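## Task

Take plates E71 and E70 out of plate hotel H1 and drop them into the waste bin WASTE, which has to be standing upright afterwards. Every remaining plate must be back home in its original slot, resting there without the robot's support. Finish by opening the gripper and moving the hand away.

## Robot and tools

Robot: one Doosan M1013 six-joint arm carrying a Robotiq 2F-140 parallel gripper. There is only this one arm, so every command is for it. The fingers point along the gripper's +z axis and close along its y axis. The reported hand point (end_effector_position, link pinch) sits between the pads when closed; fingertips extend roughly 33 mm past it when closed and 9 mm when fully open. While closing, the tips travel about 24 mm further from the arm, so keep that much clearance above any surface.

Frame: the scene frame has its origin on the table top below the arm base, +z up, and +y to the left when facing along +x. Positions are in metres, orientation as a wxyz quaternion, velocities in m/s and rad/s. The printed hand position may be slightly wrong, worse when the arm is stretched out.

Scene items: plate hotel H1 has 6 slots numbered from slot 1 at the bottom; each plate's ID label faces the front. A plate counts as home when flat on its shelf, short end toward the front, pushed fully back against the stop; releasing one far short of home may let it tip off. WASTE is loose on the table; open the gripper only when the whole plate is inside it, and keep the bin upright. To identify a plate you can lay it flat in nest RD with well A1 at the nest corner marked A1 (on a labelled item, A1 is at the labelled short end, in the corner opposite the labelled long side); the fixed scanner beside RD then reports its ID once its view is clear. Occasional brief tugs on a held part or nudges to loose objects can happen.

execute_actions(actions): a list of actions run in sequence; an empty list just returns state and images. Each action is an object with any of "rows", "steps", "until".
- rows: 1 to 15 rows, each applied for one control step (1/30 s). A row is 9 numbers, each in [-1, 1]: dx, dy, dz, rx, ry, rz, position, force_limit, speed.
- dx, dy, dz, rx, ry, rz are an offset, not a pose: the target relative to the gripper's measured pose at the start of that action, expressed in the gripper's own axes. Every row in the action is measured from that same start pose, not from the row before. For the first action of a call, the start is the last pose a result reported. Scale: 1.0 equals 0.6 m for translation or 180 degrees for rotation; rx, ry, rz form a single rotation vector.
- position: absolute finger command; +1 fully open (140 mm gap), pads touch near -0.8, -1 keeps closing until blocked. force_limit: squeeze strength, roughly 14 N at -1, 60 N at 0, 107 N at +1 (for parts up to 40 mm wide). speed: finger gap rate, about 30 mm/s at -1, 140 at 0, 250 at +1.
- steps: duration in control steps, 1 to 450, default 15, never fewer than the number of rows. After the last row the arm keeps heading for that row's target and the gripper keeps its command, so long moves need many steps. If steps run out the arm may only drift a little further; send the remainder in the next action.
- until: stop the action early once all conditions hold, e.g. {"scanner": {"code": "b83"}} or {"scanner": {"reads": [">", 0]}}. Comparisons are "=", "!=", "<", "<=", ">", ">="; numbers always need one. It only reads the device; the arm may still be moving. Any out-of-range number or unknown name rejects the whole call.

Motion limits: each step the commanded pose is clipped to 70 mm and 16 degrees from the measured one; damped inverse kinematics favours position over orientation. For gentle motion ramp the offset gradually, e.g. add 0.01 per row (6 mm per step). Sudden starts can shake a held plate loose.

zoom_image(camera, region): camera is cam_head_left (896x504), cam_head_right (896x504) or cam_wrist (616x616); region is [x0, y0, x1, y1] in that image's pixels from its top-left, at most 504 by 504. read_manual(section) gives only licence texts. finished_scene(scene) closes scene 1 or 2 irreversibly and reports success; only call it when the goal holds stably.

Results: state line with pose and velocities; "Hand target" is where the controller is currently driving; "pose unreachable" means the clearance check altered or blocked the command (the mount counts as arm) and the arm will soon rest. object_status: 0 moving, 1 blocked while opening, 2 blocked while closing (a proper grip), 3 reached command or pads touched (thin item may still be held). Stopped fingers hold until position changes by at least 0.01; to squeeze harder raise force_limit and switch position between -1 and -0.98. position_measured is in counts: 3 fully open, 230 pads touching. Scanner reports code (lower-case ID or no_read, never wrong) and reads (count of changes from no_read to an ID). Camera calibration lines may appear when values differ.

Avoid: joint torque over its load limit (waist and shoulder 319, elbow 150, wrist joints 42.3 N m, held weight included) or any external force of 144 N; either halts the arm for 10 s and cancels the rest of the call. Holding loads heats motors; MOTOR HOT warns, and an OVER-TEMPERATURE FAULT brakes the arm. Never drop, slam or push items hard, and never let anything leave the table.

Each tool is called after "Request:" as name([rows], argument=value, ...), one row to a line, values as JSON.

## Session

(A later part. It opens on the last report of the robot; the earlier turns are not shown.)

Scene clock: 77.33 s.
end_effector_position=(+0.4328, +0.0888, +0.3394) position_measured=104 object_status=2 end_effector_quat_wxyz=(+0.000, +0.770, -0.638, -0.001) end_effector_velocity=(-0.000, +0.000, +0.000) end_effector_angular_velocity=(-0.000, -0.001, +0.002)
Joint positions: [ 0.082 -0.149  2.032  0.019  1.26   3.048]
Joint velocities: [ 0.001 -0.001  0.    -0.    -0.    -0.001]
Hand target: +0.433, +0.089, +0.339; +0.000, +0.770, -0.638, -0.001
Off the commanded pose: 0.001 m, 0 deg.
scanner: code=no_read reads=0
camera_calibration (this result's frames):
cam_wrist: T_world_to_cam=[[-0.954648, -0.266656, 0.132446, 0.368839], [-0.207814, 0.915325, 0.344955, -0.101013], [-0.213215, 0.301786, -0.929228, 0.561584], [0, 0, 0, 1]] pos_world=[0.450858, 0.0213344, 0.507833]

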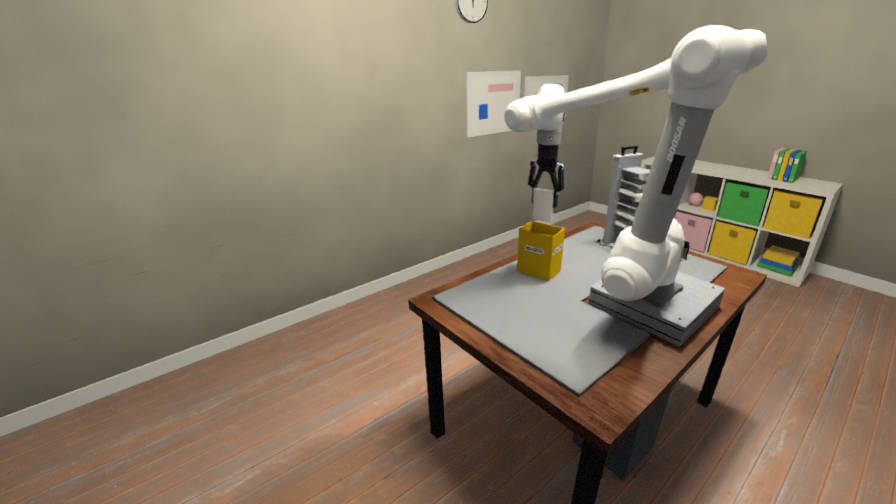

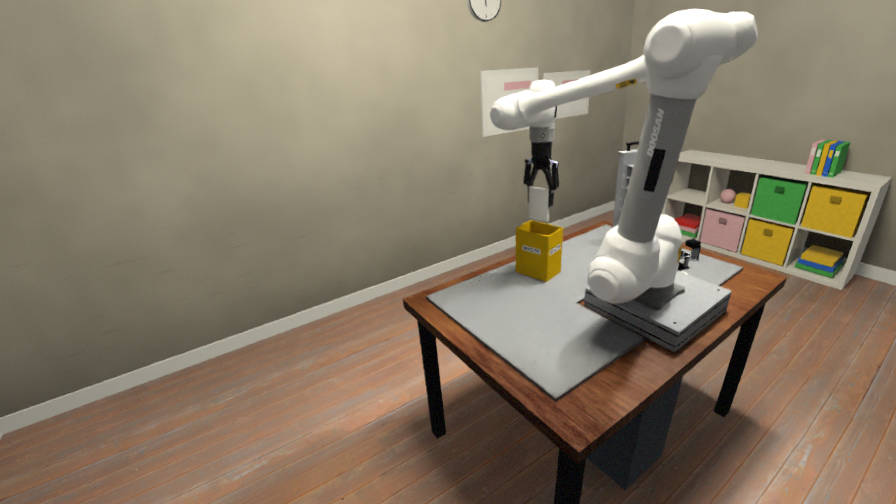

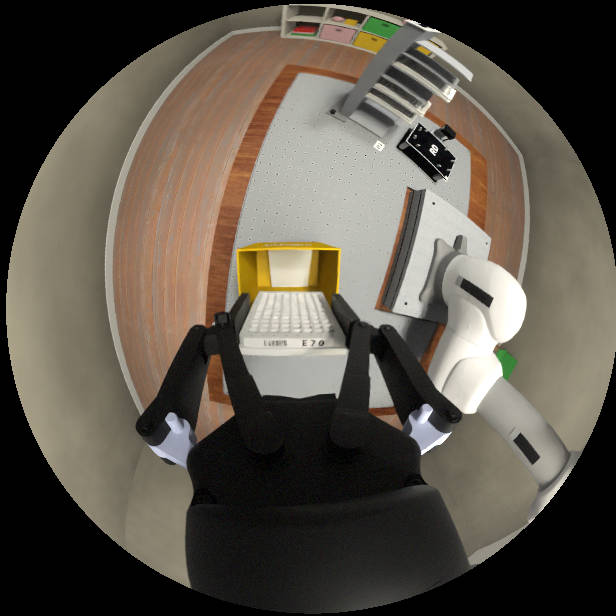

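Leaning on the +gx wall again; shift 12 mm away from it.

Request:
execute_actions([
  {"rows":[[-0.01,-0.003,0.02,0,0,0,-1,0,0],[-0.02,-0.003,0.05,0,0,0,-1,0,0],[-0.02,-0.003,0.09,0,0,0,-1,0,0],[-0.02,-0.003,0.13,0,0,0,-1,0,0],[-0.02,-0.003,0.17,0,0,0,-1,0,0],[-0.02,-0.003,0.21,0,0,0,-1,0,0],[-0.02,-0.003,0.25,0,0,0,-1,0,0],[-0.02,-0.003,0.282,0,0,0,-1,0,0]],"steps":28},
  {"rows":[[0,0,0,0,0,0,0.28,0,0]],"steps":12},
  {"rows":[[0,0,-0.05,0,0,0,0.28,0,0],[0,0,-0.1,0,0,0,0.28,0,0],[0.03,0,-0.28,0,0,0,0.28,0,0]],"steps":24},
])

Scene clock: 86.37 s.
end_effector_position=(+0.4357, +0.0833, +0.3382) position_measured=94 object_status=3 end_effector_quat_wxyz=(-0.000, +0.770, -0.638, -0.001) end_effector_velocity=(-0.000, +0.000, -0.000) end_effector_angular_velocity=(-0.001, +0.001, +0.002)
Joint positions: [ 0.069 -0.145  2.031  0.019  1.257  3.035]
Joint velocities: [ 0.001  0.001 -0.    -0.001  0.    -0.001]
Hand target: +0.436, +0.083, +0.338; -0.000, +0.770, -0.638, -0.001
Off the commanded pose: 0.000 m, 0 deg.
scanner: code=no_read reads=0
camera_calibration (this result's frames):
cam_wrist: T_world_to_cam=[[-0.954651, -0.266653, 0.132431, 0.370294], [-0.207804, 0.915309, 0.345002, -0.0949536], [-0.213211, 0.301837, -0.929212, 0.562736], [0, 0, 0, 1]] pos_world=[0.453751, 0.0157974, 0.506622]

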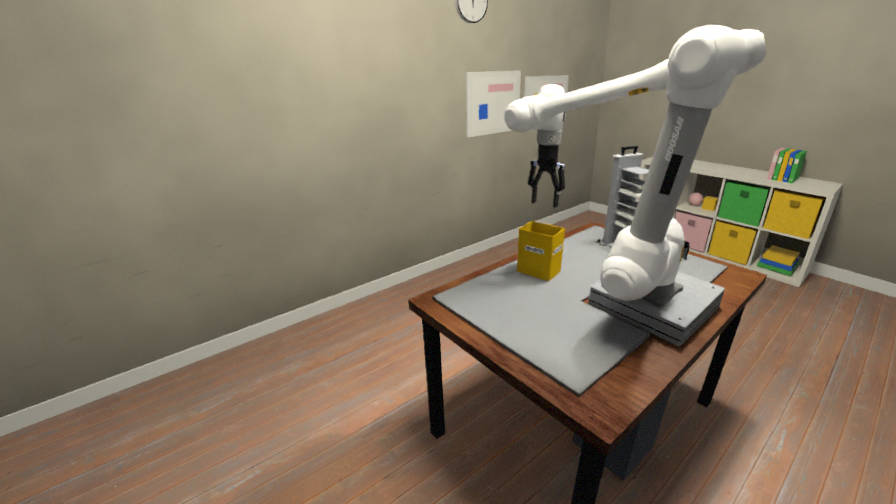

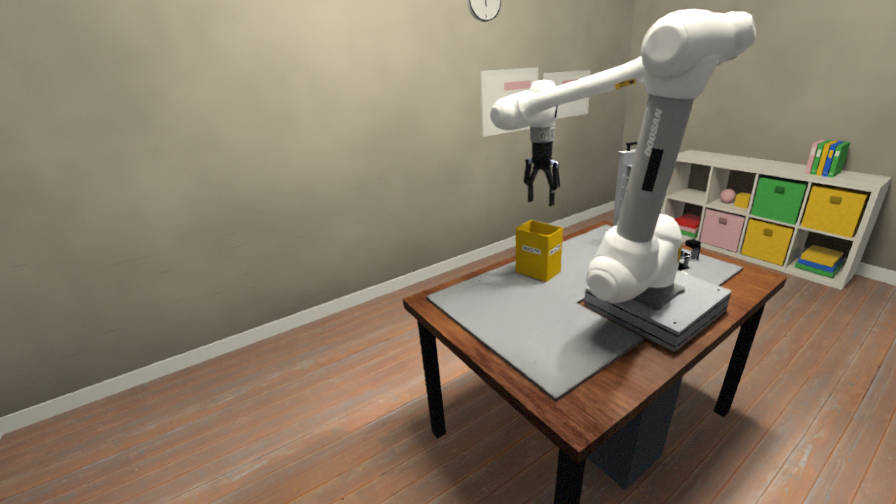

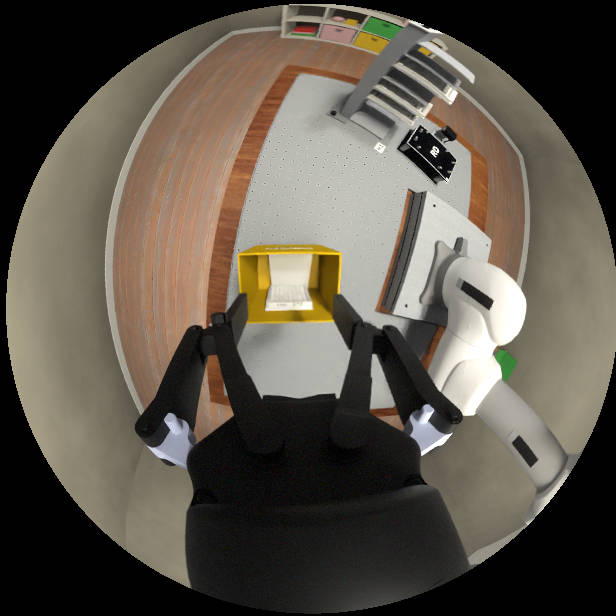

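Request:
finished_scene(scene=2)

The scene is finished: the task was done.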